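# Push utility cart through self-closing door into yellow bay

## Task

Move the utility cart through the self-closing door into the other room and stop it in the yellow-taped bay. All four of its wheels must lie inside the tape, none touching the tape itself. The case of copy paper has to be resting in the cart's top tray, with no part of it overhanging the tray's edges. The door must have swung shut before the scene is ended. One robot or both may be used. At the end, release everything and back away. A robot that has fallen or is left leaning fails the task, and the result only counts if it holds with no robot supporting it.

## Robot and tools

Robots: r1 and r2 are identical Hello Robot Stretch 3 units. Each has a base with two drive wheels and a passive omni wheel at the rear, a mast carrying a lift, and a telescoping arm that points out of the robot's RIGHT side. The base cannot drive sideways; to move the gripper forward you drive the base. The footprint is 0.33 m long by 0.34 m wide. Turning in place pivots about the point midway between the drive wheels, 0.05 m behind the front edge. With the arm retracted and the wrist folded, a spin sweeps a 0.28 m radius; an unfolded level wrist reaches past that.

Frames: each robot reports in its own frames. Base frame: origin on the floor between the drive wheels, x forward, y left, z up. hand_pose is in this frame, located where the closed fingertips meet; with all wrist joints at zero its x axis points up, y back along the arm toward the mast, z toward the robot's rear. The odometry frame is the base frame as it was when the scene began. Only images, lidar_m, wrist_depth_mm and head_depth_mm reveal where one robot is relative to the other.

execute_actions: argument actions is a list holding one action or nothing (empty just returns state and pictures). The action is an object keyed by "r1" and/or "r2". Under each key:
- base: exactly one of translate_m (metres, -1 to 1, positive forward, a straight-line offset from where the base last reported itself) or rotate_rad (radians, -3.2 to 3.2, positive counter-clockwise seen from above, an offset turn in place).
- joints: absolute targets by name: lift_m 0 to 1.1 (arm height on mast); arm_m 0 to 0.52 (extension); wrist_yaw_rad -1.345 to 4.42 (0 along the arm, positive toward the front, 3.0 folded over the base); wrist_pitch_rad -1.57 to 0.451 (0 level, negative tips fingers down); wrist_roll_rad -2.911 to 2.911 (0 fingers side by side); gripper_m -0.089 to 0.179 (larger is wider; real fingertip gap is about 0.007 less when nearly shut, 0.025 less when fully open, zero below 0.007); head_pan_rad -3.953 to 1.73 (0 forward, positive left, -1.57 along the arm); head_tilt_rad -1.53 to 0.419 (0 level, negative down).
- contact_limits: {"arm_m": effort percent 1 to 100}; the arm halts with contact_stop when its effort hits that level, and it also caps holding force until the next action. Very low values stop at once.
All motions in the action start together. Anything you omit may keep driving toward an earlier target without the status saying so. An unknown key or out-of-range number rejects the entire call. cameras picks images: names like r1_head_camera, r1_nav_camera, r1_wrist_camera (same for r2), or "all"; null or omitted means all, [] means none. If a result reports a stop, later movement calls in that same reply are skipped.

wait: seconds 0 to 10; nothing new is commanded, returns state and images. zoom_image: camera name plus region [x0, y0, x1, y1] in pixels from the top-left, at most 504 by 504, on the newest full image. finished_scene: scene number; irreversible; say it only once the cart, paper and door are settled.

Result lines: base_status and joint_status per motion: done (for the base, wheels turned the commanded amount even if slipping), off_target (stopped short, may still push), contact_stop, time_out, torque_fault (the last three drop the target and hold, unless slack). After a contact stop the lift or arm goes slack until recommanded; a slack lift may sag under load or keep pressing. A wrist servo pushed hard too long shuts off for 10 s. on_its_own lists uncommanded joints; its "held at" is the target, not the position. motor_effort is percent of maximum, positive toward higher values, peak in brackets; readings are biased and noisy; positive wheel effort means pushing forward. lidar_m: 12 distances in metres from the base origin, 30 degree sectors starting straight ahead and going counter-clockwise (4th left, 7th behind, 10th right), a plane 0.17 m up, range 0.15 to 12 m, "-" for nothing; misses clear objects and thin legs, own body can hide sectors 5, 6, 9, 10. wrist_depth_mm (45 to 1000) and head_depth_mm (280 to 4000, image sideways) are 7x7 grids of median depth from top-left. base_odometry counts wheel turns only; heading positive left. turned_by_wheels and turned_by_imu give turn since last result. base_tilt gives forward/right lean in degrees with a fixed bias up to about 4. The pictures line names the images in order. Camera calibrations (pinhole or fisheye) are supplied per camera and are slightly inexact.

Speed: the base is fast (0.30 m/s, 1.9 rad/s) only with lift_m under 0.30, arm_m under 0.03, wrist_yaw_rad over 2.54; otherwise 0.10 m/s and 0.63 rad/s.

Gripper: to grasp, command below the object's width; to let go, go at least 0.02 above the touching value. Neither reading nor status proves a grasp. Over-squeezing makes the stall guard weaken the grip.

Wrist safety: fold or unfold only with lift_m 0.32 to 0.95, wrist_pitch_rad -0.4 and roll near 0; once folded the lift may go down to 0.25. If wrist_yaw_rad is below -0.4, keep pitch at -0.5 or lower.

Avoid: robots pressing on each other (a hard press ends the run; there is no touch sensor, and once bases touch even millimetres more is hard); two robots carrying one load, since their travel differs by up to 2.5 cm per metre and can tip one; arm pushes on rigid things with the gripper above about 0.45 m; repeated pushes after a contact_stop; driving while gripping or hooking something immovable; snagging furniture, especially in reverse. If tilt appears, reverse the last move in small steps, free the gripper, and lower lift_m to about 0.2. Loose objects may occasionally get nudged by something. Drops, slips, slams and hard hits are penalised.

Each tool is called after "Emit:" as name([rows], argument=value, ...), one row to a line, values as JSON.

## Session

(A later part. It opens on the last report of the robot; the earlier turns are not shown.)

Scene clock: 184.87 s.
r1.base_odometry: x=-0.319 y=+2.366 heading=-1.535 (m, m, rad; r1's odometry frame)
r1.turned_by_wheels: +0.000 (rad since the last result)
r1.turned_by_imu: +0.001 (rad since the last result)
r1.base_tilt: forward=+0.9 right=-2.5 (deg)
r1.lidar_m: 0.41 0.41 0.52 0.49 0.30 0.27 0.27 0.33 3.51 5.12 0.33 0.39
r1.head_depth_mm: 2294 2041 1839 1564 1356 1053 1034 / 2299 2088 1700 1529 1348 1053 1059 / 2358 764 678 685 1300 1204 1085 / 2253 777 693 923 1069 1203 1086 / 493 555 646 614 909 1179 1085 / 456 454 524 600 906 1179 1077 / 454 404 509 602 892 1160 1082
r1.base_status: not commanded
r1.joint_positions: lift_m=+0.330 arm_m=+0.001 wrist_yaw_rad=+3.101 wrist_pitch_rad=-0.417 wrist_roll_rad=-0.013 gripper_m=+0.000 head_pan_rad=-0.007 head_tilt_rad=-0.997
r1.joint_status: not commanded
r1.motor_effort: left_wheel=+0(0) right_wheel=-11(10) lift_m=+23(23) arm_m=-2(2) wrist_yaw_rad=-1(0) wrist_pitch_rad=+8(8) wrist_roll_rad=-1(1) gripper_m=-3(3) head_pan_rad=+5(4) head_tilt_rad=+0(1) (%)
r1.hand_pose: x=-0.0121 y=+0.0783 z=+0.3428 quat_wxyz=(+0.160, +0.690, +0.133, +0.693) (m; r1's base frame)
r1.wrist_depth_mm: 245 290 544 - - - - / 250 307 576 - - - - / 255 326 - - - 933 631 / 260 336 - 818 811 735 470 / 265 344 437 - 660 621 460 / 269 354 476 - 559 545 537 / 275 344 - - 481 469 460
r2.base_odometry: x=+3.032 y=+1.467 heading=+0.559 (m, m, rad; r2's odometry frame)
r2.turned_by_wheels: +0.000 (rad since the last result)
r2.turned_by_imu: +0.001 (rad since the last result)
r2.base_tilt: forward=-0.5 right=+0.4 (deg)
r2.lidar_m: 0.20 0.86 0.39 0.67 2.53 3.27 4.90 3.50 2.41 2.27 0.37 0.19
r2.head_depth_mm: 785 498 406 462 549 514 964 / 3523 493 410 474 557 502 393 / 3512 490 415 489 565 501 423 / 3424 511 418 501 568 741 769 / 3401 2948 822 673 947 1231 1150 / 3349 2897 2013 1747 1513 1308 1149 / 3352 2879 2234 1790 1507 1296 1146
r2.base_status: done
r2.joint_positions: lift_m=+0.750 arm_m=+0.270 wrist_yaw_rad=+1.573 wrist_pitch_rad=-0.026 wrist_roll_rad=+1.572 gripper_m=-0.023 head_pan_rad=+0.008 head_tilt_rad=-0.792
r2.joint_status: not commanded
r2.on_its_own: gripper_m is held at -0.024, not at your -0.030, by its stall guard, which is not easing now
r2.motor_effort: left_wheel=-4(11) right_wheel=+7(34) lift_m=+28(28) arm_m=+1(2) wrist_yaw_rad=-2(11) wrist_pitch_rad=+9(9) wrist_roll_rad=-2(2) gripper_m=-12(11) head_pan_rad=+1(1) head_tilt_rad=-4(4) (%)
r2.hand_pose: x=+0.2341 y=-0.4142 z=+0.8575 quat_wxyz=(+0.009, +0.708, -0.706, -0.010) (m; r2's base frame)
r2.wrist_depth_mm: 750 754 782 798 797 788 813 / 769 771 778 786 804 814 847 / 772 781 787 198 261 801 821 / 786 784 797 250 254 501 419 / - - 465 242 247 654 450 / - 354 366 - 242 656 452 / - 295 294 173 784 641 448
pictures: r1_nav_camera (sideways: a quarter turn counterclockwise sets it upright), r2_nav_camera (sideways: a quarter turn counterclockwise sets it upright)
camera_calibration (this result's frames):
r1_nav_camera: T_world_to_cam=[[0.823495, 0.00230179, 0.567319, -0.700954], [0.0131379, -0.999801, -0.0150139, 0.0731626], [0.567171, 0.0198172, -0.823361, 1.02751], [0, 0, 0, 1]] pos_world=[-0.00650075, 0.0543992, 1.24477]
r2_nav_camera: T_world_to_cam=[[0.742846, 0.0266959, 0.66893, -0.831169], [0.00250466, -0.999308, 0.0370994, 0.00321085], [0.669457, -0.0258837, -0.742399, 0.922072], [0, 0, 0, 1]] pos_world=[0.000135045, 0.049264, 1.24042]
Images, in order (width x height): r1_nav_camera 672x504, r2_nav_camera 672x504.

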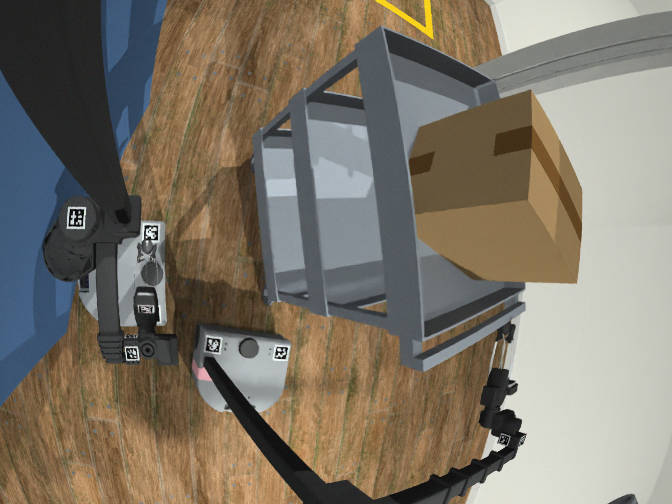

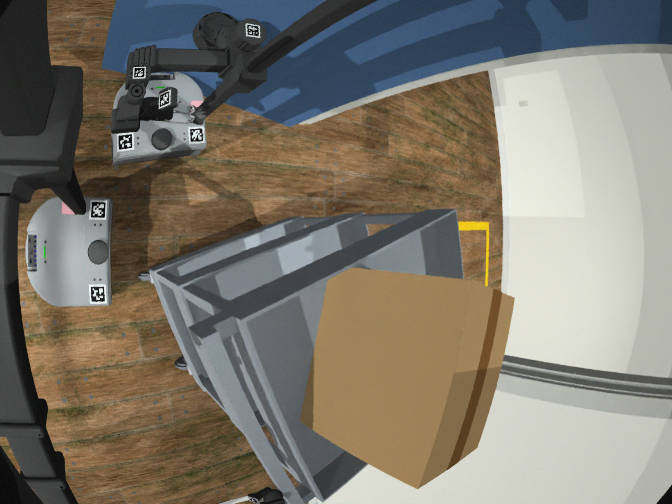

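Emit:
execute_actions([
  {"r2":{"base":{"rotate_rad":0.2}}},
], cameras=[])

Emit:
execute_actions([
  {"r2":{"joints":{"gripper_m":0.1}}},
], cameras=[])

Emit:
execute_actions([
  {"r2":{"base":{"translate_m":0.03},"joints":{"arm_m":0.17}}},
], cameras=[])

Emit:
execute_actions([
  {"r2":{"joints":{"gripper_m":-0.03}}},
], cameras=[])

Emit:
execute_actions([
  {"r2":{"base":{"translate_m":0.25},"joints":{"arm_m":0.08}}},
], cameras=["r1_nav_camera","r2_nav_camera"])

Scene clock: 191.17 s.
r1.base_odometry: x=-0.319 y=+2.366 heading=-1.535 (m, m, rad; r1's odometry frame)
r1.turned_by_wheels: +0.000 (rad since the last result)
r1.turned_by_imu: +0.001 (rad since the last result)
r1.base_tilt: forward=+0.9 right=-2.4 (deg)
r1.lidar_m: 0.41 0.41 0.52 0.49 0.30 0.27 0.27 0.33 3.50 5.13 0.35 0.40
r1.head_depth_mm: 2262 755 1825 1563 1362 1057 1044 / 2305 2127 1749 1529 1369 1062 1068 / 2345 770 658 757 1308 1193 1084 / 2322 773 694 925 1084 1205 1095 / 512 572 651 922 910 1173 1092 / 456 469 532 601 912 1186 1081 / 456 409 506 605 888 1168 1076
r1.base_status: not commanded
r1.joint_positions: lift_m=+0.330 arm_m=+0.001 wrist_yaw_rad=+3.101 wrist_pitch_rad=-0.417 wrist_roll_rad=-0.013 gripper_m=+0.000 head_pan_rad=-0.007 head_tilt_rad=-0.997
r1.joint_status: not commanded
r1.motor_effort: left_wheel=+0(1) right_wheel=-10(9) lift_m=+23(23) arm_m=-3(2) wrist_yaw_rad=+0(0) wrist_pitch_rad=+8(8) wrist_roll_rad=+0(1) gripper_m=-3(3) head_pan_rad=+5(5) head_tilt_rad=+0(1) (%)
r1.hand_pose: x=-0.0121 y=+0.0783 z=+0.3428 quat_wxyz=(+0.160, +0.690, +0.133, +0.693) (m; r1's base frame)
r1.wrist_depth_mm: 245 291 539 - - - - / 250 307 577 - - - - / 255 325 - - - 614 630 / 260 337 - 841 820 734 473 / 264 347 435 - 656 624 461 / 271 352 473 - 562 543 540 / 276 344 - - 484 470 463
r2.base_odometry: x=+3.032 y=+1.467 heading=+0.757 (m, m, rad; r2's odometry frame)
r2.turned_by_wheels: +0.199 (rad since the last result)
r2.turned_by_imu: +0.055 (rad since the last result)
r2.base_tilt: forward=-0.5 right=+0.3 (deg)
r2.lidar_m: 0.23 0.83 0.40 0.67 2.56 3.45 4.89 3.28 2.36 2.26 0.37 0.21
r2.head_depth_mm: 3328 490 417 485 559 487 1044 / 3484 487 424 502 570 512 422 / 3476 486 436 521 581 470 614 / 3403 2771 457 550 592 816 1003 / 3513 2890 843 980 1218 1278 1149 / 3371 2895 2124 1782 1493 1294 1141 / 3357 2827 2202 1795 1493 1294 1149
r2.base_status: rotate_rad off_target (by the wheels' count: +0.1987 of +0.2000)
r2.joint_positions: lift_m=+0.750 arm_m=+0.270 wrist_yaw_rad=+1.552 wrist_pitch_rad=-0.028 wrist_roll_rad=+1.572 gripper_m=-0.023 head_pan_rad=+0.008 head_tilt_rad=-0.798
r2.joint_status: not commanded
r2.on_its_own: gripper_m is held at -0.024, not at your -0.030, by its stall guard, which is not easing now; left_wheel is at rest, and its effort (-23) is outside its rest range (-18 to +18); right_wheel is at rest, and its effort (+38) is outside its rest range (-18 to +18); wrist_yaw_rad is at rest, and its effort (+20) is outside its rest range (-12 to +12)
r2.motor_effort: left_wheel=-23(75) right_wheel=+38(80) lift_m=+26(28) arm_m=+1(1) wrist_yaw_rad=+20(35) wrist_pitch_rad=+10(13) wrist_roll_rad=-2(2) gripper_m=-10(11) head_pan_rad=+0(0) head_tilt_rad=-1(4) (%)
r2.hand_pose: x=+0.2340 y=-0.4196 z=+0.8571 quat_wxyz=(+0.010, +0.700, -0.714, -0.011) (m; r2's base frame)
r2.wrist_depth_mm: 750 748 762 758 769 780 786 / 744 761 767 760 804 814 816 / 761 753 775 197 259 270 814 / 753 767 775 247 254 608 412 / - - 445 243 247 640 444 / - 346 349 - 821 641 451 / - 287 288 173 511 631 445
pictures: none
No camera images: the call's "cameras" was empty. Leave "cameras" out to get every camera's image.

Scene clock: 194.40 s.
r1.base_odometry: x=-0.319 y=+2.366 heading=-1.535 (m, m, rad; r1's odometry frame)
r1.turned_by_wheels: +0.000 (rad since the last result)
r1.turned_by_imu: +0.000 (rad since the last result)
r1.base_tilt: forward=+0.9 right=-2.4 (deg)
r1.lidar_m: 0.41 0.41 0.52 0.49 0.30 0.27 0.27 0.33 3.50 5.12 0.35 0.40
r1.head_depth_mm: 2260 748 1814 1553 1351 1050 1045 / 2307 2150 1737 1509 1363 1054 1058 / 2293 814 660 760 1309 1205 1088 / 2289 772 693 926 1088 1200 1082 / 511 572 652 929 904 1179 1088 / 456 468 532 600 907 1187 1078 / 455 409 505 605 894 1170 1082
r1.base_status: not commanded
r1.joint_positions: lift_m=+0.330 arm_m=+0.001 wrist_yaw_rad=+3.101 wrist_pitch_rad=-0.417 wrist_roll_rad=-0.013 gripper_m=+0.000 head_pan_rad=-0.007 head_tilt_rad=-0.997
r1.joint_status: not commanded
r1.motor_effort: left_wheel=-1(1) right_wheel=-11(10) lift_m=+24(24) arm_m=-3(2) wrist_yaw_rad=-1(1) wrist_pitch_rad=+8(8) wrist_roll_rad=-1(1) gripper_m=-3(4) head_pan_rad=+5(5) head_tilt_rad=-1(1) (%)
r1.hand_pose: x=-0.0121 y=+0.0783 z=+0.3428 quat_wxyz=(+0.160, +0.690, +0.133, +0.693) (m; r1's base frame)
r1.wrist_depth_mm: 245 291 536 - - - - / 250 306 578 - - - - / 255 327 - - - 614 632 / 260 336 - 816 800 742 473 / 266 343 435 - 660 631 463 / 270 355 475 - 561 546 536 / 275 343 - - 480 473 464
r2.base_odometry: x=+3.032 y=+1.467 heading=+0.759 (m, m, rad; r2's odometry frame)
r2.turned_by_wheels: +0.001 (rad since the last result)
r2.turned_by_imu: +0.002 (rad since the last result)
r2.base_tilt: forward=-0.5 right=+0.4 (deg)
r2.lidar_m: 0.23 0.83 0.40 0.67 2.56 3.45 4.91 3.28 2.36 2.26 0.37 0.21
r2.head_depth_mm: 3337 489 415 484 559 494 1021 / 3498 485 423 502 570 512 422 / 3485 484 434 518 580 473 614 / 3480 2793 456 549 589 825 1012 / 3445 2920 836 972 1258 1274 1154 / 3442 2899 2113 1803 1502 1299 1139 / 3382 2878 2185 1798 1500 1291 1142
r2.base_status: not commanded
r2.joint_positions: lift_m=+0.750 arm_m=+0.270 wrist_yaw_rad=+1.569 wrist_pitch_rad=-0.024 wrist_roll_rad=+1.572 gripper_m=+0.100 head_pan_rad=+0.008 head_tilt_rad=-0.798
r2.joint_status: all done
r2.motor_effort: left_wheel=+0(23) right_wheel=+0(39) lift_m=+27(27) arm_m=+1(1) wrist_yaw_rad=+1(21) wrist_pitch_rad=+8(34) wrist_roll_rad=-2(1) gripper_m=+1(100) head_pan_rad=+0(0) head_tilt_rad=-1(1) (%)
r2.hand_pose: x=+0.2342 y=-0.4154 z=+0.8581 quat_wxyz=(+0.008, +0.706, -0.708, -0.009) (m; r2's base frame)
r2.wrist_depth_mm: 734 729 737 753 759 787 778 / 739 760 770 192 785 798 799 / 741 766 783 215 253 261 263 / 767 777 788 241 247 675 434 / - 447 435 235 239 652 449 / - 329 337 231 233 607 452 / 291 284 286 225 228 575 443
pictures: none
No camera images: the call's "cameras" was empty. Leave "cameras" out to get every camera's image.

Scene clock: 196.37 s.
r1.base_odometry: x=-0.319 y=+2.366 heading=-1.535 (m, m, rad; r1's odometry frame)
r1.turned_by_wheels: +0.000 (rad since the last result)
r1.turned_by_imu: +0.000 (rad since the last result)
r1.base_tilt: forward=+0.8 right=-2.5 (deg)
r1.lidar_m: 0.41 0.41 0.52 0.49 0.30 0.27 0.27 0.33 3.52 5.14 0.33 0.38
r1.head_depth_mm: 2277 708 1824 1549 1352 1053 1041 / 2291 2166 1741 1517 1361 1057 1063 / 2332 793 661 761 1308 1196 1078 / 2305 775 695 926 1090 1205 1086 / 510 571 649 927 908 1175 1090 / 455 468 531 602 908 1180 1082 / 456 408 507 604 893 1161 1081
r1.base_status: not commanded
r1.joint_positions: lift_m=+0.330 arm_m=+0.001 wrist_yaw_rad=+3.101 wrist_pitch_rad=-0.417 wrist_roll_rad=-0.013 gripper_m=+0.000 head_pan_rad=-0.007 head_tilt_rad=-0.997
r1.joint_status: not commanded
r1.motor_effort: left_wheel=+0(1) right_wheel=-10(10) lift_m=+23(23) arm_m=-2(2) wrist_yaw_rad=-1(1) wrist_pitch_rad=+8(8) wrist_roll_rad=-1(1) gripper_m=-3(3) head_pan_rad=+5(5) head_tilt_rad=-1(1) (%)
r1.hand_pose: x=-0.0121 y=+0.0783 z=+0.3428 quat_wxyz=(+0.160, +0.690, +0.133, +0.693) (m; r1's base frame)
r1.wrist_depth_mm: 246 290 544 - - - - / 250 307 581 - - - - / 255 327 - - - 621 639 / 260 338 - 825 805 740 472 / 264 346 440 - 665 629 458 / 270 355 478 - 557 544 536 / 275 342 - - 482 467 462
r2.base_odometry: x=+3.054 y=+1.488 heading=+0.759 (m, m, rad; r2's odometry frame)
r2.turned_by_wheels: +0.000 (rad since the last result)
r2.turned_by_imu: +0.000 (rad since the last result)
r2.base_tilt: forward=-0.2 right=+0.2 (deg)
r2.lidar_m: 0.21 0.82 0.38 0.67 2.56 3.44 4.93 3.26 2.36 2.27 0.31 0.18
r2.head_depth_mm: 3397 491 396 447 543 504 475 / 3514 487 400 461 548 502 407 / 3434 483 410 477 556 500 497 / 3388 2947 423 505 562 796 972 / 3390 2971 817 745 1142 1250 1154 / 3427 2878 2161 1786 1507 1289 1153 / 3352 2868 2215 1777 1506 1290 1146
r2.base_status: done
r2.joint_positions: lift_m=+0.750 arm_m=+0.170 wrist_yaw_rad=+1.569 wrist_pitch_rad=-0.024 wrist_roll_rad=+1.572 gripper_m=+0.100 head_pan_rad=+0.008 head_tilt_rad=-0.798
r2.joint_status: all done
r2.motor_effort: left_wheel=-1(5) right_wheel=+0(6) lift_m=+27(27) arm_m=-4(5) wrist_yaw_rad=+1(3) wrist_pitch_rad=+8(8) wrist_roll_rad=-2(2) gripper_m=+0(0) head_pan_rad=+0(0) head_tilt_rad=-2(1) (%)
r2.hand_pose: x=+0.2342 y=-0.3157 z=+0.8582 quat_wxyz=(+0.008, +0.707, -0.708, -0.009) (m; r2's base frame)
r2.wrist_depth_mm: 697 711 707 134 201 738 755 / 724 727 726 130 195 780 420 / 714 725 727 127 191 638 456 / - 302 308 124 187 669 456 / 236 238 243 121 183 610 455 / 251 250 257 118 177 607 445 / 273 276 277 115 174 566 445
pictures: none
No camera images: the call's "cameras" was empty. Leave "cameras" out to get every camera's image.

Scene clock: 198.17 s.
r1.base_odometry: x=-0.319 y=+2.366 heading=-1.535 (m, m, rad; r1's odometry frame)
r1.turned_by_wheels: +0.000 (rad since the last result)
r1.turned_by_imu: +0.000 (rad since the last result)
r1.base_tilt: forward=+0.8 right=-2.5 (deg)
r1.lidar_m: 0.41 0.41 0.52 0.49 0.30 0.27 0.27 0.33 3.50 5.13 0.33 0.38
r1.head_depth_mm: 2259 710 1822 1562 1351 1051 1043 / 2280 2209 1752 1530 1359 1049 1057 / 2342 742 662 757 1311 1195 1071 / 2276 774 693 928 1090 1204 1082 / 512 574 650 926 905 1182 1087 / 456 468 532 602 909 1190 1077 / 455 409 506 606 892 1159 1079
r1.base_status: not commanded
r1.joint_positions: lift_m=+0.330 arm_m=+0.001 wrist_yaw_rad=+3.101 wrist_pitch_rad=-0.417 wrist_roll_rad=-0.013 gripper_m=+0.000 head_pan_rad=-0.007 head_tilt_rad=-0.997
r1.joint_status: not commanded
r1.motor_effort: left_wheel=+0(0) right_wheel=-10(10) lift_m=+23(23) arm_m=-3(2) wrist_yaw_rad=+0(1) wrist_pitch_rad=+8(8) wrist_roll_rad=-1(0) gripper_m=-3(3) head_pan_rad=+4(5) head_tilt_rad=-1(1) (%)
r1.hand_pose: x=-0.0121 y=+0.0783 z=+0.3428 quat_wxyz=(+0.160, +0.690, +0.133, +0.693) (m; r1's base frame)
r1.wrist_depth_mm: 245 290 539 - - - - / 249 308 574 - - - - / 255 327 - - - 613 629 / 259 336 - 821 821 736 477 / 262 346 436 - 660 629 462 / 269 353 475 - 559 544 536 / 275 343 - - 479 468 462
r2.base_odometry: x=+3.054 y=+1.488 heading=+0.758 (m, m, rad; r2's odometry frame)
r2.turned_by_wheels: -0.001 (rad since the last result)
r2.turned_by_imu: -0.001 (rad since the last result)
r2.base_tilt: forward=-0.4 right=+0.2 (deg)
r2.lidar_m: 0.21 0.82 0.38 0.67 2.56 3.42 4.91 3.28 2.37 2.26 0.31 0.18
r2.head_depth_mm: 3342 491 397 448 544 504 480 / 3461 489 401 462 552 501 400 / 3481 483 411 480 555 500 496 / 3412 2958 424 506 564 795 971 / 3419 2908 820 750 1025 1262 1156 / 3363 2920 2133 1795 1501 1305 1141 / 3345 2901 2195 1784 1502 1299 1143
r2.base_status: not commanded
r2.joint_positions: lift_m=+0.750 arm_m=+0.170 wrist_yaw_rad=+1.560 wrist_pitch_rad=-0.040 wrist_roll_rad=+1.572 gripper_m=-0.028 head_pan_rad=+0.008 head_tilt_rad=-0.798
r2.joint_status: all done
r2.on_its_own: right_wheel is at rest, and its effort (+29) is outside its rest range (-18 to +18); wrist_yaw_rad is at rest, and its effort (+13) is outside its rest range (-12 to +12)
r2.motor_effort: left_wheel=-12(13) right_wheel=+29(30) lift_m=+26(27) arm_m=-4(4) wrist_yaw_rad=+13(11) wrist_pitch_rad=+14(19) wrist_roll_rad=-2(2) gripper_m=-29(98) head_pan_rad=+0(0) head_tilt_rad=-2(2) (%)
r2.hand_pose: x=+0.2337 y=-0.3181 z=+0.8542 quat_wxyz=(+0.014, +0.703, -0.711, -0.015) (m; r2's base frame)
r2.wrist_depth_mm: 705 712 713 138 207 244 243 / 709 726 736 135 202 770 411 / 711 714 741 131 195 597 442 / - 318 328 128 191 631 444 / 236 240 243 124 187 628 446 / 247 251 250 121 183 621 437 / 267 266 280 118 176 636 435
pictures: none
No camera images: the call's "cameras" was empty. Leave "cameras" out to get every camera's image.

Scene clock: 202.90 s.
r1.base_odometry: x=-0.319 y=+2.366 heading=-1.535 (m, m, rad; r1's odometry frame)
r1.turned_by_wheels: +0.000 (rad since the last result)
r1.turned_by_imu: +0.001 (rad since the last result)
r1.base_tilt: forward=+0.9 right=-2.5 (deg)
r1.lidar_m: 0.24 0.41 0.52 0.49 0.30 0.27 0.27 0.33 3.52 5.14 3.32 0.24
r1.head_depth_mm: - 1398 1740 301 300 1142 1077 / - - - 324 333 1048 1054 / 2308 832 644 330 488 1020 1053 / 2319 774 694 611 1090 1152 1089 / 510 573 651 924 902 1181 1084 / 455 468 534 602 912 1187 1074 / 455 410 505 603 887 1169 1073
r1.base_status: not commanded
r1.joint_positions: lift_m=+0.330 arm_m=+0.001 wrist_yaw_rad=+3.101 wrist_pitch_rad=-0.417 wrist_roll_rad=-0.013 gripper_m=+0.000 head_pan_rad=-0.007 head_tilt_rad=-0.997
r1.joint_status: not commanded
r1.motor_effort: left_wheel=+0(1) right_wheel=-10(10) lift_m=+23(23) arm_m=-3(2) wrist_yaw_rad=-1(0) wrist_pitch_rad=+8(8) wrist_roll_rad=-1(1) gripper_m=-3(5) head_pan_rad=+4(5) head_tilt_rad=-1(1) (%)
r1.hand_pose: x=-0.0121 y=+0.0783 z=+0.3428 quat_wxyz=(+0.160, +0.690, +0.133, +0.693) (m; r1's base frame)
r1.wrist_depth_mm: 246 291 537 - - - - / 250 307 576 - - - - / 255 326 - - - 622 633 / 259 336 - 820 827 738 477 / 263 345 433 - 658 624 461 / 270 353 472 - 560 547 538 / 275 344 - - 479 473 466
r2.base_odometry: x=+3.236 y=+1.659 heading=+0.758 (m, m, rad; r2's odometry frame)
r2.turned_by_wheels: +0.000 (rad since the last result)
r2.turned_by_imu: -0.733 (rad since the last result)
r2.base_tilt: forward=-0.5 right=+0.1 (deg)
r2.lidar_m: - 0.15 0.16 0.72 0.39 0.70 2.98 5.03 4.21 2.52 2.23 0.16
r2.head_depth_mm: 1251 1535 1987 1829 627 458 1144 / 1093 1307 1625 642 596 1270 392 / 977 1137 371 376 508 500 725 / 875 987 369 343 432 499 439 / 801 477 367 323 389 478 438 / 734 766 365 307 354 451 437 / 678 719 363 296 324 404 435
r2.base_status: translate_m off_target (by the wheels' count: +0.2497 of +0.2500)
r2.joint_positions: lift_m=+0.750 arm_m=+0.080 wrist_yaw_rad=+1.571 wrist_pitch_rad=-0.021 wrist_roll_rad=+1.573 gripper_m=-0.019 head_pan_rad=+0.008 head_tilt_rad=-0.798
r2.joint_status: all done
r2.on_its_own: gripper_m is held at -0.020, not at your -0.030, by its stall guard, which is not easing now; left_wheel is at rest, and its effort (+57) is outside its rest range (-18 to +18); right_wheel is at rest, and its effort (+40) is outside its rest range (-18 to +18)
r2.motor_effort: left_wheel=+57(100) right_wheel=+40(53) lift_m=+26(26) arm_m=+0(10) wrist_yaw_rad=-1(62) wrist_pitch_rad=+7(14) wrist_roll_rad=-2(2) gripper_m=-9(30) head_pan_rad=-1(0) head_tilt_rad=-1(1) (%)
r2.hand_pose: x=+0.2343 y=-0.2247 z=+0.8589 quat_wxyz=(+0.008, +0.707, -0.707, -0.008) (m; r2's base frame)
r2.wrist_depth_mm: - - - - - - - / - - - - - - - / - - - - - - - / 971 - - 324 - - 935 / 887 899 918 318 353 889 367 / 815 824 819 - 841 850 445 / 760 759 770 187 794 591 449
pictures: r1_nav_camera (sideways: a quarter turn counterclockwise sets it upright), r2_nav_camera (sideways: a quarter turn counterclockwise sets it upright)
camera_calibration (this result's frames):
r1_nav_camera: T_world_to_cam=[[0.823495, 0.00230179, 0.567319, -0.700954], [0.0131379, -0.999801, -0.0150139, 0.0731626], [0.567171, 0.0198172, -0.823361, 1.02751], [0, 0, 0, 1]] pos_world=[-0.00650075, 0.0543992, 1.24477]
r2_nav_camera: T_world_to_cam=[[0.746518, 0.0267251, 0.664828, -0.825847], [0.00270723, -0.999307, 0.0371307, 0.00316905], [0.66536, -0.0259189, -0.746073, 0.926874], [0, 0, 0, 1]] pos_world=[-0.000203233, 0.0492612, 1.24044]
Images, in order (width x height): r1_nav_camera 672x504, r2_nav_camera 672x504.

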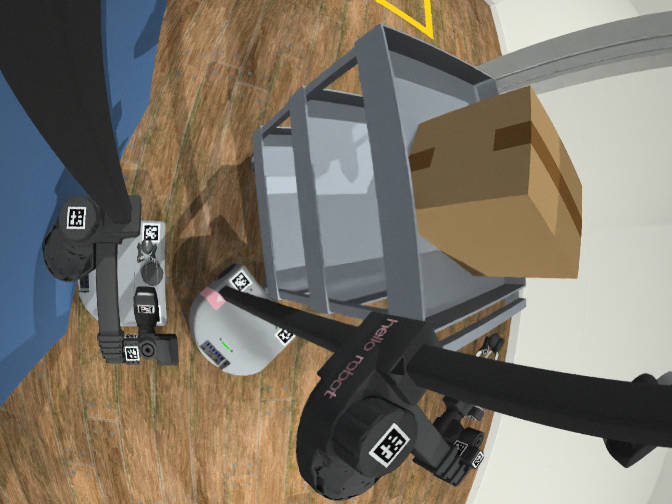

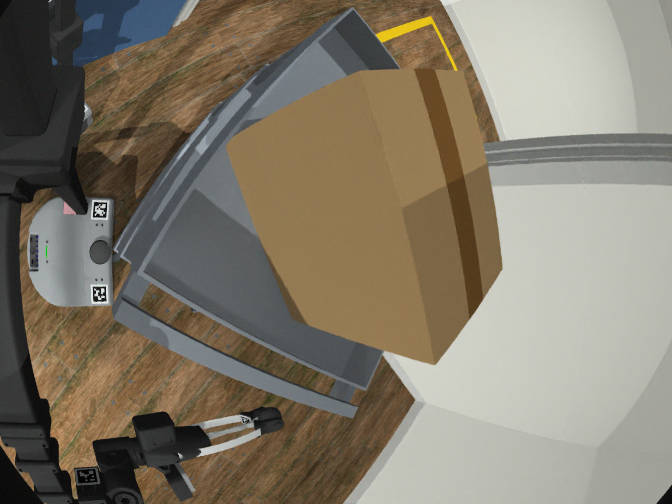

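Emit:
execute_actions([
  {"r2":{"base":{"translate_m":-0.04},"joints":{"arm_m":0,"wrist_yaw_rad":0.2,"gripper_m":0.1}}},
], cameras=[])

Emit:
execute_actions([
  {"r2":{"base":{"rotate_rad":0.4}}},
], cameras=[])

Emit:
execute_actions([
  {"r2":{"base":{"translate_m":-0.06}}},
], cameras=[])

Emit:
execute_actions([
  {"r2":{"base":{"rotate_rad":0.5}}},
], cameras=["r1_nav_camera","r2_nav_camera"])

Scene clock: 208.57 s.
r1.base_odometry: x=-0.319 y=+2.366 heading=-1.535 (m, m, rad; r1's odometry frame)
r1.turned_by_wheels: +0.000 (rad since the last result)
r1.turned_by_imu: +0.001 (rad since the last result)
r1.base_tilt: forward=+1.0 right=-2.5 (deg)
r1.lidar_m: 0.41 0.41 0.52 0.49 0.30 0.27 0.27 0.33 3.51 5.11 3.30 0.22
r1.head_depth_mm: 2247 - - 311 302 1035 1063 / 2306 2199 624 305 331 1048 998 / 2328 838 662 583 788 927 1046 / 2307 771 697 924 1080 1184 1092 / 511 573 648 927 910 1178 1090 / 455 469 533 601 909 1179 1081 / 456 409 504 602 885 1169 1082
r1.base_status: not commanded
r1.joint_positions: lift_m=+0.330 arm_m=+0.001 wrist_yaw_rad=+3.101 wrist_pitch_rad=-0.417 wrist_roll_rad=-0.013 gripper_m=+0.000 head_pan_rad=-0.007 head_tilt_rad=-0.997
r1.joint_status: not commanded
r1.motor_effort: left_wheel=-1(0) right_wheel=-10(11) lift_m=+23(23) arm_m=-2(2) wrist_yaw_rad=+0(1) wrist_pitch_rad=+8(8) wrist_roll_rad=-1(1) gripper_m=-3(3) head_pan_rad=+5(5) head_tilt_rad=-1(1) (%)
r1.hand_pose: x=-0.0121 y=+0.0783 z=+0.3428 quat_wxyz=(+0.160, +0.690, +0.133, +0.693) (m; r1's base frame)
r1.wrist_depth_mm: 245 291 540 - - - - / 250 307 577 - - - - / 255 326 - - - 619 636 / 260 336 - 822 808 736 473 / 264 347 437 - 651 626 463 / 270 355 472 - 554 544 537 / 274 344 - - 483 466 463
r2.base_odometry: x=+3.206 y=+1.632 heading=+0.758 (m, m, rad; r2's odometry frame)
r2.turned_by_wheels: +0.000 (rad since the last result)
r2.turned_by_imu: +0.000 (rad since the last result)
r2.base_tilt: forward=-0.4 right=+0.1 (deg)
r2.lidar_m: 0.15 0.15 0.30 0.51 0.49 0.68 2.95 5.01 4.23 2.56 2.25 0.19
r2.head_depth_mm: 1306 1593 2037 1699 1434 1292 1164 / 1143 1364 1697 658 610 458 1108 / 1014 1184 383 449 555 511 957 / 912 1005 369 401 507 498 445 / 831 478 366 369 456 496 437 / 762 473 365 341 415 485 436 / 703 712 362 321 379 467 450
r2.base_status: done
r2.joint_positions: lift_m=+0.750 arm_m=+0.000 wrist_yaw_rad=+0.202 wrist_pitch_rad=-0.021 wrist_roll_rad=+1.573 gripper_m=+0.100 head_pan_rad=+0.008 head_tilt_rad=-0.798
r2.joint_status: all done
r2.motor_effort: left_wheel=+2(47) right_wheel=-1(32) lift_m=+25(26) arm_m=-3(6) wrist_yaw_rad=-2(3) wrist_pitch_rad=+7(7) wrist_roll_rad=-2(2) gripper_m=+1(96) head_pan_rad=+0(1) head_tilt_rad=-2(1) (%)
r2.hand_pose: x=+0.0299 y=-0.3958 z=+0.8589 quat_wxyz=(+0.001, +0.101, -0.995, -0.011) (m; r2's base frame)
r2.wrist_depth_mm: - - - - - - - / - - - - - - - / - - - - - - - / - - - - - - - / - - - - - - - / - - - - - - - / - - - - - - -
pictures: none
No camera images: the call's "cameras" was empty. Leave "cameras" out to get every camera's image.

Scene clock: 210.23 s.
r1.base_odometry: x=-0.319 y=+2.366 heading=-1.535 (m, m, rad; r1's odometry frame)
r1.turned_by_wheels: +0.000 (rad since the last result)
r1.turned_by_imu: +0.000 (rad since the last result)
r1.base_tilt: forward=+0.8 right=-2.5 (deg)
r1.lidar_m: 0.41 0.41 0.52 0.49 0.30 0.27 0.27 0.33 3.52 5.12 3.32 0.24
r1.head_depth_mm: 2273 2218 652 374 342 1072 1057 / 2301 2213 1739 1531 1334 999 1042 / 2352 835 663 749 1308 1051 1057 / 2326 770 696 923 1089 1207 1086 / 511 572 652 929 908 1186 1082 / 456 469 533 600 909 1177 1077 / 457 409 503 603 889 1157 1081
r1.base_status: not commanded
r1.joint_positions: lift_m=+0.330 arm_m=+0.001 wrist_yaw_rad=+3.101 wrist_pitch_rad=-0.417 wrist_roll_rad=-0.013 gripper_m=+0.000 head_pan_rad=-0.007 head_tilt_rad=-0.997
r1.joint_status: not commanded
r1.motor_effort: left_wheel=+0(0) right_wheel=-10(10) lift_m=+23(23) arm_m=-3(3) wrist_yaw_rad=-1(0) wrist_pitch_rad=+8(8) wrist_roll_rad=-1(1) gripper_m=-3(4) head_pan_rad=+5(5) head_tilt_rad=-1(1) (%)
r1.hand_pose: x=-0.0121 y=+0.0783 z=+0.3428 quat_wxyz=(+0.160, +0.690, +0.133, +0.693) (m; r1's base frame)
r1.wrist_depth_mm: 246 289 541 - - - - / 250 307 579 - - - - / 255 326 - - - 620 639 / 260 338 - 815 807 736 476 / 265 345 435 - 660 624 460 / 271 354 471 - 558 542 531 / 273 341 - - 480 469 464
r2.base_odometry: x=+3.206 y=+1.632 heading=+1.158 (m, m, rad; r2's odometry frame)
r2.turned_by_wheels: +0.400 (rad since the last result)
r2.turned_by_imu: +0.406 (rad since the last result)
r2.base_tilt: forward=-0.5 right=+0.1 (deg)
r2.lidar_m: 0.15 0.20 0.73 0.36 0.67 2.76 4.35 5.01 2.75 2.27 0.33 0.15
r2.head_depth_mm: 778 490 374 358 454 504 1060 / 744 488 373 353 446 502 456 / 698 485 370 347 437 501 440 / 749 481 369 341 428 499 438 / 3428 2926 367 336 420 489 452 / 3379 2881 365 331 412 498 1103 / 3176 2864 721 337 571 1243 1142
r2.base_status: done
r2.joint_positions: lift_m=+0.750 arm_m=+0.000 wrist_yaw_rad=+0.201 wrist_pitch_rad=-0.021 wrist_roll_rad=+1.573 gripper_m=+0.100 head_pan_rad=+0.008 head_tilt_rad=-0.798
r2.joint_status: not commanded
r2.motor_effort: left_wheel=-4(10) right_wheel=+3(8) lift_m=+26(26) arm_m=-4(4) wrist_yaw_rad=-1(2) wrist_pitch_rad=+7(7) wrist_roll_rad=-2(2) gripper_m=+1(1) head_pan_rad=+1(1) head_tilt_rad=-1(1) (%)
r2.hand_pose: x=+0.0296 y=-0.3959 z=+0.8589 quat_wxyz=(+0.001, +0.100, -0.995, -0.011) (m; r2's base frame)
r2.wrist_depth_mm: - - - - - - - / - - - - - - - / - - - - - - - / - - - - - - - / - - - - - - - / - - - - - - - / - - - - - - -
pictures: none
No camera images: the call's "cameras" was empty. Leave "cameras" out to get every camera's image.

Scene clock: 212.33 s.
r1.base_odometry: x=-0.319 y=+2.366 heading=-1.535 (m, m, rad; r1's odometry frame)
r1.turned_by_wheels: +0.000 (rad since the last result)
r1.turned_by_imu: +0.000 (rad since the last result)
r1.base_tilt: forward=+0.8 right=-2.4 (deg)
r1.lidar_m: 0.41 0.41 0.52 0.49 0.30 0.27 0.27 0.33 3.52 5.14 0.25 0.26
r1.head_depth_mm: 2262 2196 1812 1547 1362 594 1038 / 2321 2208 1737 1525 1359 1052 1027 / 2335 835 661 752 1308 1165 1062 / 2299 772 697 925 1088 1197 1083 / 510 575 651 927 911 1180 1082 / 456 469 533 601 904 1180 1078 / 456 409 504 602 884 1168 1070
r1.base_status: not commanded
r1.joint_positions: lift_m=+0.330 arm_m=+0.001 wrist_yaw_rad=+3.101 wrist_pitch_rad=-0.417 wrist_roll_rad=-0.013 gripper_m=+0.000 head_pan_rad=-0.007 head_tilt_rad=-0.997
r1.joint_status: not commanded
r1.motor_effort: left_wheel=+0(0) right_wheel=-11(11) lift_m=+23(23) arm_m=-3(3) wrist_yaw_rad=+0(1) wrist_pitch_rad=+8(8) wrist_roll_rad=-1(1) gripper_m=-2(3) head_pan_rad=+5(5) head_tilt_rad=-1(1) (%)
r1.hand_pose: x=-0.0121 y=+0.0783 z=+0.3428 quat_wxyz=(+0.160, +0.690, +0.133, +0.693) (m; r1's base frame)
r1.wrist_depth_mm: 245 290 533 - - - - / 251 306 581 - - - - / 255 325 - - - 622 637 / 259 336 - 826 811 739 475 / 264 344 436 - 661 625 461 / 269 355 476 - 560 544 537 / 275 342 - - 483 468 461
r2.base_odometry: x=+3.182 y=+1.577 heading=+1.158 (m, m, rad; r2's odometry frame)
r2.turned_by_wheels: +0.000 (rad since the last result)
r2.turned_by_imu: +0.000 (rad since the last result)
r2.base_tilt: forward=-0.4 right=+0.3 (deg)
r2.lidar_m: 0.15 0.30 0.52 0.36 0.66 2.74 4.32 4.96 2.78 2.28 1.89 0.16
r2.head_depth_mm: 838 490 391 450 556 533 1105 / 803 487 387 442 544 512 385 / 762 483 383 436 543 500 409 / 794 480 382 429 538 498 447 / 3469 477 379 424 527 506 763 / 3391 474 373 415 514 844 1135 / 3226 2865 764 679 946 1276 1141
r2.base_status: done
r2.joint_positions: lift_m=+0.750 arm_m=+0.000 wrist_yaw_rad=+0.201 wrist_pitch_rad=-0.021 wrist_roll_rad=+1.573 gripper_m=+0.100 head_pan_rad=+0.008 head_tilt_rad=-0.798
r2.joint_status: not commanded
r2.motor_effort: left_wheel=-4(10) right_wheel=+3(6) lift_m=+26(26) arm_m=-3(4) wrist_yaw_rad=+1(0) wrist_pitch_rad=+8(7) wrist_roll_rad=-2(2) gripper_m=+0(1) head_pan_rad=+0(1) head_tilt_rad=-1(2) (%)
r2.hand_pose: x=+0.0296 y=-0.3959 z=+0.8589 quat_wxyz=(+0.001, +0.100, -0.995, -0.011) (m; r2's base frame)
r2.wrist_depth_mm: - - - - - - - / - - - - - - - / - - - - - - - / - - - - - - - / - - - - - - - / - - - - - - - / - - - - - - -
pictures: none
No camera images: the call's "cameras" was empty. Leave "cameras" out to get every camera's image.

Scene clock: 214.10 s.
r1.base_odometry: x=-0.319 y=+2.366 heading=-1.535 (m, m, rad; r1's odometry frame)
r1.turned_by_wheels: +0.000 (rad since the last result)
r1.turned_by_imu: +0.000 (rad since the last result)
r1.base_tilt: forward=+0.9 right=-2.4 (deg)
r1.lidar_m: 0.41 0.41 0.52 0.49 0.30 0.27 0.27 0.33 3.51 5.12 0.32 0.36
r1.head_depth_mm: 2282 2203 596 1548 1356 1020 1059 / 2331 2111 624 1516 1358 1052 1059 / 2337 836 663 749 1255 1170 1074 / 2315 770 693 925 1084 1205 1086 / 512 573 650 927 912 1182 1085 / 455 468 532 601 907 1190 1074 / 457 409 503 603 889 1165 1079
r1.base_status: not commanded
r1.joint_positions: lift_m=+0.330 arm_m=+0.001 wrist_yaw_rad=+3.101 wrist_pitch_rad=-0.417 wrist_roll_rad=-0.013 gripper_m=+0.000 head_pan_rad=-0.007 head_tilt_rad=-0.997
r1.joint_status: not commanded
r1.motor_effort: left_wheel=+0(0) right_wheel=-11(11) lift_m=+23(23) arm_m=-2(2) wrist_yaw_rad=+0(1) wrist_pitch_rad=+8(8) wrist_roll_rad=-1(1) gripper_m=-3(3) head_pan_rad=+5(4) head_tilt_rad=-1(1) (%)
r1.hand_pose: x=-0.0121 y=+0.0783 z=+0.3428 quat_wxyz=(+0.160, +0.690, +0.133, +0.693) (m; r1's base frame)
r1.wrist_depth_mm: 247 290 538 - - - - / 250 309 578 - - - - / 256 326 - - - 619 630 / 260 336 - 817 809 735 474 / 265 343 435 - 661 621 465 / 268 353 474 - 557 538 536 / 274 344 - - 480 469 463
r2.base_odometry: x=+3.182 y=+1.577 heading=+1.657 (m, m, rad; r2's odometry frame)
r2.turned_by_wheels: +0.500 (rad since the last result)
r2.turned_by_imu: +0.508 (rad since the last result)
r2.base_tilt: forward=-0.4 right=+0.3 (deg)
r2.lidar_m: 0.29 0.73 0.36 0.66 2.71 4.21 4.98 2.82 2.28 1.97 0.17 0.15
r2.head_depth_mm: 3286 490 375 386 462 502 443 / 3354 2964 376 408 495 500 427 / 3333 2928 801 672 532 529 705 / 3355 2950 822 992 1031 1203 1110 / 3461 2911 2246 1799 1518 1298 1153 / 3454 2875 2218 1801 1513 1304 1140 / 3490 2871 2187 1739 1399 1308 1092
r2.base_status: done
r2.joint_positions: lift_m=+0.750 arm_m=+0.000 wrist_yaw_rad=+0.200 wrist_pitch_rad=-0.021 wrist_roll_rad=+1.573 gripper_m=+0.100 head_pan_rad=+0.008 head_tilt_rad=-0.798
r2.joint_status: not commanded
r2.motor_effort: left_wheel=-4(12) right_wheel=+3(8) lift_m=+26(26) arm_m=-4(4) wrist_yaw_rad=+0(0) wrist_pitch_rad=+7(7) wrist_roll_rad=-2(2) gripper_m=+1(0) head_pan_rad=+0(0) head_tilt_rad=-2(1) (%)
r2.hand_pose: x=+0.0295 y=-0.3959 z=+0.8589 quat_wxyz=(+0.001, +0.100, -0.995, -0.011) (m; r2's base frame)
r2.wrist_depth_mm: - - - - - - - / - - - - - - - / - - - - - - - / - - - - - - - / - - - - - - - / - - - 314 - - - / 885 880 904 282 324 338 335
pictures: r1_nav_camera (sideways: a quarter turn counterclockwise sets it upright), r2_nav_camera (sideways: a quarter turn counterclockwise sets it upright)
camera_calibration (this result's frames):
r1_nav_camera: T_world_to_cam=[[0.823495, 0.00230179, 0.567319, -0.700954], [0.0131379, -0.999801, -0.0150139, 0.0731626], [0.567171, 0.0198172, -0.823361, 1.02751], [0, 0, 0, 1]] pos_world=[-0.00650074, 0.0543992, 1.24477]
r2_nav_camera: T_world_to_cam=[[0.746516, 0.0267221, 0.664831, -0.82585], [0.00270316, -0.999307, 0.0371307, 0.00316909], [0.665362, -0.0259215, -0.746071, 0.926871], [0, 0, 0, 1]] pos_world=[-0.000202851, 0.0492613, 1.24044]
Images, in order (width x height): r1_nav_camera 672x504, r2_nav_camera 672x504.

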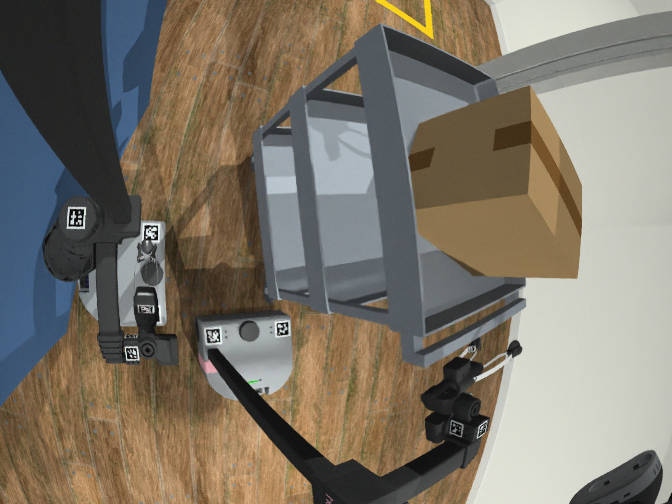

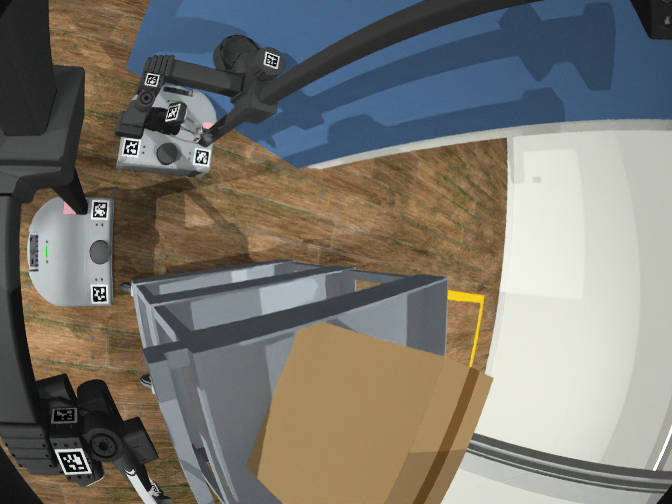

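Emit:
execute_actions([
  {"r2":{"base":{"translate_m":-0.27}}},
], cameras=[])

Emit:
execute_actions([
  {"r2":{"joints":{"wrist_yaw_rad":1.57,"arm_m":0.03}}},
], cameras=[])

Emit:
execute_actions([
  {"r2":{"base":{"translate_m":0.11}}},
], cameras=["r2_nav_camera"])

Scene clock: 221.10 s.
r1.base_odometry: x=-0.319 y=+2.366 heading=-1.535 (m, m, rad; r1's odometry frame)
r1.turned_by_wheels: +0.000 (rad since the last result)
r1.turned_by_imu: +0.001 (rad since the last result)
r1.base_tilt: forward=+0.9 right=-2.5 (deg)
r1.lidar_m: 0.41 0.41 0.52 0.49 0.30 0.27 0.27 0.33 3.50 5.13 0.55 2.66
r1.head_depth_mm: 2288 2206 1844 1561 1343 1166 1074 / 2334 2197 1748 1523 1357 1210 1084 / 2337 838 662 753 1307 1201 1088 / 2281 775 695 926 1080 1195 1085 / 510 572 651 926 910 1177 1085 / 455 469 533 602 910 1183 1078 / 457 409 505 603 888 1167 1080
r1.base_status: not commanded
r1.joint_positions: lift_m=+0.330 arm_m=+0.001 wrist_yaw_rad=+3.101 wrist_pitch_rad=-0.417 wrist_roll_rad=-0.013 gripper_m=+0.000 head_pan_rad=-0.007 head_tilt_rad=-0.997
r1.joint_status: not commanded
r1.motor_effort: left_wheel=-1(1) right_wheel=-11(10) lift_m=+23(23) arm_m=-2(2) wrist_yaw_rad=+0(1) wrist_pitch_rad=+8(8) wrist_roll_rad=-1(1) gripper_m=-3(3) head_pan_rad=+5(5) head_tilt_rad=-1(1) (%)
r1.hand_pose: x=-0.0121 y=+0.0783 z=+0.3428 quat_wxyz=(+0.160, +0.690, +0.133, +0.693) (m; r1's base frame)
r1.wrist_depth_mm: 246 290 547 - - - - / 250 308 574 - - - - / 255 326 - - - 615 627 / 259 335 - 816 811 738 476 / 264 344 438 - 656 625 462 / 268 354 473 - 553 544 535 / 275 343 - - 479 471 464
r2.base_odometry: x=+3.206 y=+1.308 heading=+1.657 (m, m, rad; r2's odometry frame)
r2.turned_by_wheels: +0.000 (rad since the last result)
r2.turned_by_imu: -0.001 (rad since the last result)
r2.base_tilt: forward=-0.4 right=+0.2 (deg)
r2.lidar_m: 0.39 0.55 0.75 2.51 2.76 4.28 4.68 2.77 2.25 2.23 0.60 0.40
r2.head_depth_mm: 3337 540 602 673 908 1088 1167 / 3419 560 635 694 575 1042 1158 / 3547 589 673 673 701 880 1115 / 3557 2696 1059 1176 1363 1253 1147 / 3587 2925 2209 1809 1515 1303 1147 / 3632 2864 2210 1787 1509 1298 1144 / 3653 2861 2002 1455 1485 1157 1072
r2.base_status: done
r2.joint_positions: lift_m=+0.750 arm_m=+0.000 wrist_yaw_rad=+0.200 wrist_pitch_rad=-0.021 wrist_roll_rad=+1.573 gripper_m=+0.100 head_pan_rad=+0.008 head_tilt_rad=-0.798
r2.joint_status: not commanded
r2.motor_effort: left_wheel=-3(10) right_wheel=+3(4) lift_m=+26(26) arm_m=-3(4) wrist_yaw_rad=+0(1) wrist_pitch_rad=+7(7) wrist_roll_rad=-1(2) gripper_m=+0(1) head_pan_rad=+0(1) head_tilt_rad=-2(2) (%)
r2.hand_pose: x=+0.0295 y=-0.3959 z=+0.8589 quat_wxyz=(+0.001, +0.100, -0.995, -0.011) (m; r2's base frame)
r2.wrist_depth_mm: - - - - - - - / - - - - - - - / - - - - - - - / - - - - - - - / - - - - - - - / - - - - - - - / - - - - - - -
pictures: none
No camera images: the call's "cameras" was empty. Leave "cameras" out to get every camera's image.

Scene clock: 222.80 s.
r1.base_odometry: x=-0.319 y=+2.366 heading=-1.535 (m, m, rad; r1's odometry frame)
r1.turned_by_wheels: +0.000 (rad since the last result)
r1.turned_by_imu: +0.000 (rad since the last result)
r1.base_tilt: forward=+1.0 right=-2.4 (deg)
r1.lidar_m: 0.41 0.41 0.52 0.49 0.30 0.27 0.27 0.33 3.52 5.14 0.55 2.67
r1.head_depth_mm: 2274 2200 1832 1550 1361 1163 1079 / 2324 2237 1742 1527 1359 1198 1084 / 2341 841 663 750 1310 1196 1087 / 2315 772 694 927 1089 1198 1079 / 511 572 650 923 906 1188 1089 / 456 470 532 601 907 1177 1080 / 455 409 504 603 889 1162 1080
r1.base_status: not commanded
r1.joint_positions: lift_m=+0.330 arm_m=+0.001 wrist_yaw_rad=+3.101 wrist_pitch_rad=-0.417 wrist_roll_rad=-0.013 gripper_m=+0.000 head_pan_rad=-0.007 head_tilt_rad=-0.997
r1.joint_status: not commanded
r1.motor_effort: left_wheel=+0(1) right_wheel=-10(10) lift_m=+23(23) arm_m=-2(2) wrist_yaw_rad=-1(1) wrist_pitch_rad=+8(8) wrist_roll_rad=-1(1) gripper_m=-3(3) head_pan_rad=+5(5) head_tilt_rad=-1(1) (%)
r1.hand_pose: x=-0.0121 y=+0.0783 z=+0.3428 quat_wxyz=(+0.160, +0.690, +0.133, +0.693) (m; r1's base frame)
r1.wrist_depth_mm: 246 289 539 - - - - / 251 308 579 - - - - / 255 325 - - - 616 634 / 260 337 - 823 809 730 476 / 264 345 433 - 657 617 460 / 269 354 474 - 559 547 536 / 274 343 - - 479 470 466
r2.base_odometry: x=+3.206 y=+1.308 heading=+1.657 (m, m, rad; r2's odometry frame)
r2.turned_by_wheels: +0.000 (rad since the last result)
r2.turned_by_imu: +0.000 (rad since the last result)
r2.base_tilt: forward=-0.4 right=+0.1 (deg)
r2.lidar_m: 0.40 0.55 0.75 2.51 2.76 4.27 4.71 2.77 2.25 2.23 0.60 0.40
r2.head_depth_mm: 3282 539 605 672 908 1098 1143 / 3404 561 635 692 574 1040 1163 / 3545 588 674 674 699 881 1112 / 3615 2697 1060 1170 1368 1256 1151 / 3595 2897 2239 1799 1514 1304 1151 / 3639 2891 2227 1816 1506 1301 1143 / 3640 2851 2022 1472 1468 1158 1067
r2.base_status: not commanded
r2.joint_positions: lift_m=+0.750 arm_m=+0.030 wrist_yaw_rad=+1.568 wrist_pitch_rad=-0.021 wrist_roll_rad=+1.573 gripper_m=+0.100 head_pan_rad=+0.008 head_tilt_rad=-0.798
r2.joint_status: all done
r2.motor_effort: left_wheel=-3(3) right_wheel=+3(3) lift_m=+26(26) arm_m=+4(4) wrist_yaw_rad=+0(4) wrist_pitch_rad=+8(7) wrist_roll_rad=-2(2) gripper_m=+1(0) head_pan_rad=+0(0) head_tilt_rad=-1(1) (%)
r2.hand_pose: x=+0.2343 y=-0.1752 z=+0.8589 quat_wxyz=(+0.008, +0.706, -0.708, -0.008) (m; r2's base frame)
r2.wrist_depth_mm: 811 388 388 318 816 661 461 / - 416 404 321 884 666 462 / - - 438 323 922 663 457 / - - 484 325 917 656 451 / - - 528 325 874 610 437 / - - - 267 329 - 870 / - - - - - - -
pictures: none
No camera images: the call's "cameras" was empty. Leave "cameras" out to get every camera's image.

Scene clock: 225.53 s.
r1.base_odometry: x=-0.319 y=+2.366 heading=-1.535 (m, m, rad; r1's odometry frame)
r1.turned_by_wheels: +0.000 (rad since the last result)
r1.turned_by_imu: +0.000 (rad since the last result)
r1.base_tilt: forward=+0.8 right=-2.5 (deg)
r1.lidar_m: 0.41 0.41 0.52 0.49 0.30 0.27 0.27 0.33 3.51 5.15 0.46 0.47
r1.head_depth_mm: 2265 2193 1749 1564 1360 1050 1058 / 2324 2222 595 1526 1361 1176 1079 / 2319 834 661 752 1307 1205 1087 / 2336 773 695 922 1086 1202 1081 / 511 573 650 924 911 1181 1088 / 454 468 534 602 907 1181 1075 / 456 409 505 602 892 1173 1080
r1.base_status: not commanded
r1.joint_positions: lift_m=+0.330 arm_m=+0.001 wrist_yaw_rad=+3.101 wrist_pitch_rad=-0.417 wrist_roll_rad=-0.013 gripper_m=+0.000 head_pan_rad=-0.007 head_tilt_rad=-0.997
r1.joint_status: not commanded
r1.motor_effort: left_wheel=+0(0) right_wheel=-10(10) lift_m=+23(23) arm_m=-2(2) wrist_yaw_rad=+0(1) wrist_pitch_rad=+8(8) wrist_roll_rad=-1(0) gripper_m=-3(3) head_pan_rad=+4(4) head_tilt_rad=-2(0) (%)
r1.hand_pose: x=-0.0121 y=+0.0783 z=+0.3428 quat_wxyz=(+0.160, +0.690, +0.133, +0.693) (m; r1's base frame)
r1.wrist_depth_mm: 245 289 542 - - - - / 250 306 570 - - - - / 254 326 - - - 624 633 / 259 336 - 825 816 734 475 / 265 341 441 - 659 622 463 / 269 353 474 - 558 546 535 / 274 346 - - 477 466 464
r2.base_odometry: x=+3.196 y=+1.417 heading=+1.657 (m, m, rad; r2's odometry frame)
r2.turned_by_wheels: +0.000 (rad since the last result)
r2.turned_by_imu: +0.001 (rad since the last result)
r2.base_tilt: forward=-0.3 right=+0.2 (deg)
r2.lidar_m: 0.34 0.46 0.49 0.71 2.74 4.27 4.82 2.79 2.26 2.24 0.42 0.29
r2.head_depth_mm: 3343 490 492 573 584 449 1093 / 3444 486 517 607 583 474 1040 / 3465 2812 570 628 588 757 987 / 3524 2952 911 1110 1283 1237 1134 / 3494 2879 2199 1799 1509 1303 1146 / 3564 2874 2203 1806 1514 1285 1143 / 3623 2865 2193 1456 1434 1175 1051
r2.base_status: done
r2.joint_positions: lift_m=+0.750 arm_m=+0.030 wrist_yaw_rad=+1.568 wrist_pitch_rad=-0.021 wrist_roll_rad=+1.573 gripper_m=+0.100 head_pan_rad=+0.008 head_tilt_rad=-0.798
r2.joint_status: not commanded
r2.motor_effort: left_wheel=-3(6) right_wheel=+2(8) lift_m=+26(26) arm_m=+4(4) wrist_yaw_rad=+2(3) wrist_pitch_rad=+7(7) wrist_roll_rad=-2(2) gripper_m=+1(1) head_pan_rad=-1(1) head_tilt_rad=-2(1) (%)
r2.hand_pose: x=+0.2343 y=-0.1752 z=+0.8589 quat_wxyz=(+0.008, +0.706, -0.708, -0.008) (m; r2's base frame)
r2.wrist_depth_mm: 716 285 285 153 214 638 453 / - 308 310 153 213 662 457 / - 332 338 153 216 658 458 / - 366 367 154 216 650 449 / - 415 403 155 217 613 452 / - - - 155 216 - 417 / - - - 155 216 229 231
pictures: r2_nav_camera (sideways: a quarter turn counterclockwise sets it upright)
camera_calibration (this result's frames):
r2_nav_camera: T_world_to_cam=[[0.746516, 0.0267223, 0.66483, -0.82585], [0.00270348, -0.999307, 0.0371307, 0.00316909], [0.665362, -0.0259213, -0.746071, 0.926871], [0, 0, 0, 1]] pos_world=[-0.00020287, 0.0492613, 1.24044]
Images, in order (width x height): r2_nav_camera 672x504.

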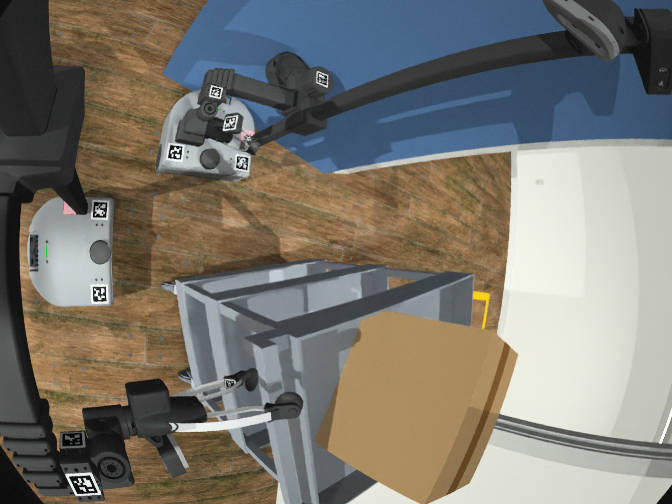

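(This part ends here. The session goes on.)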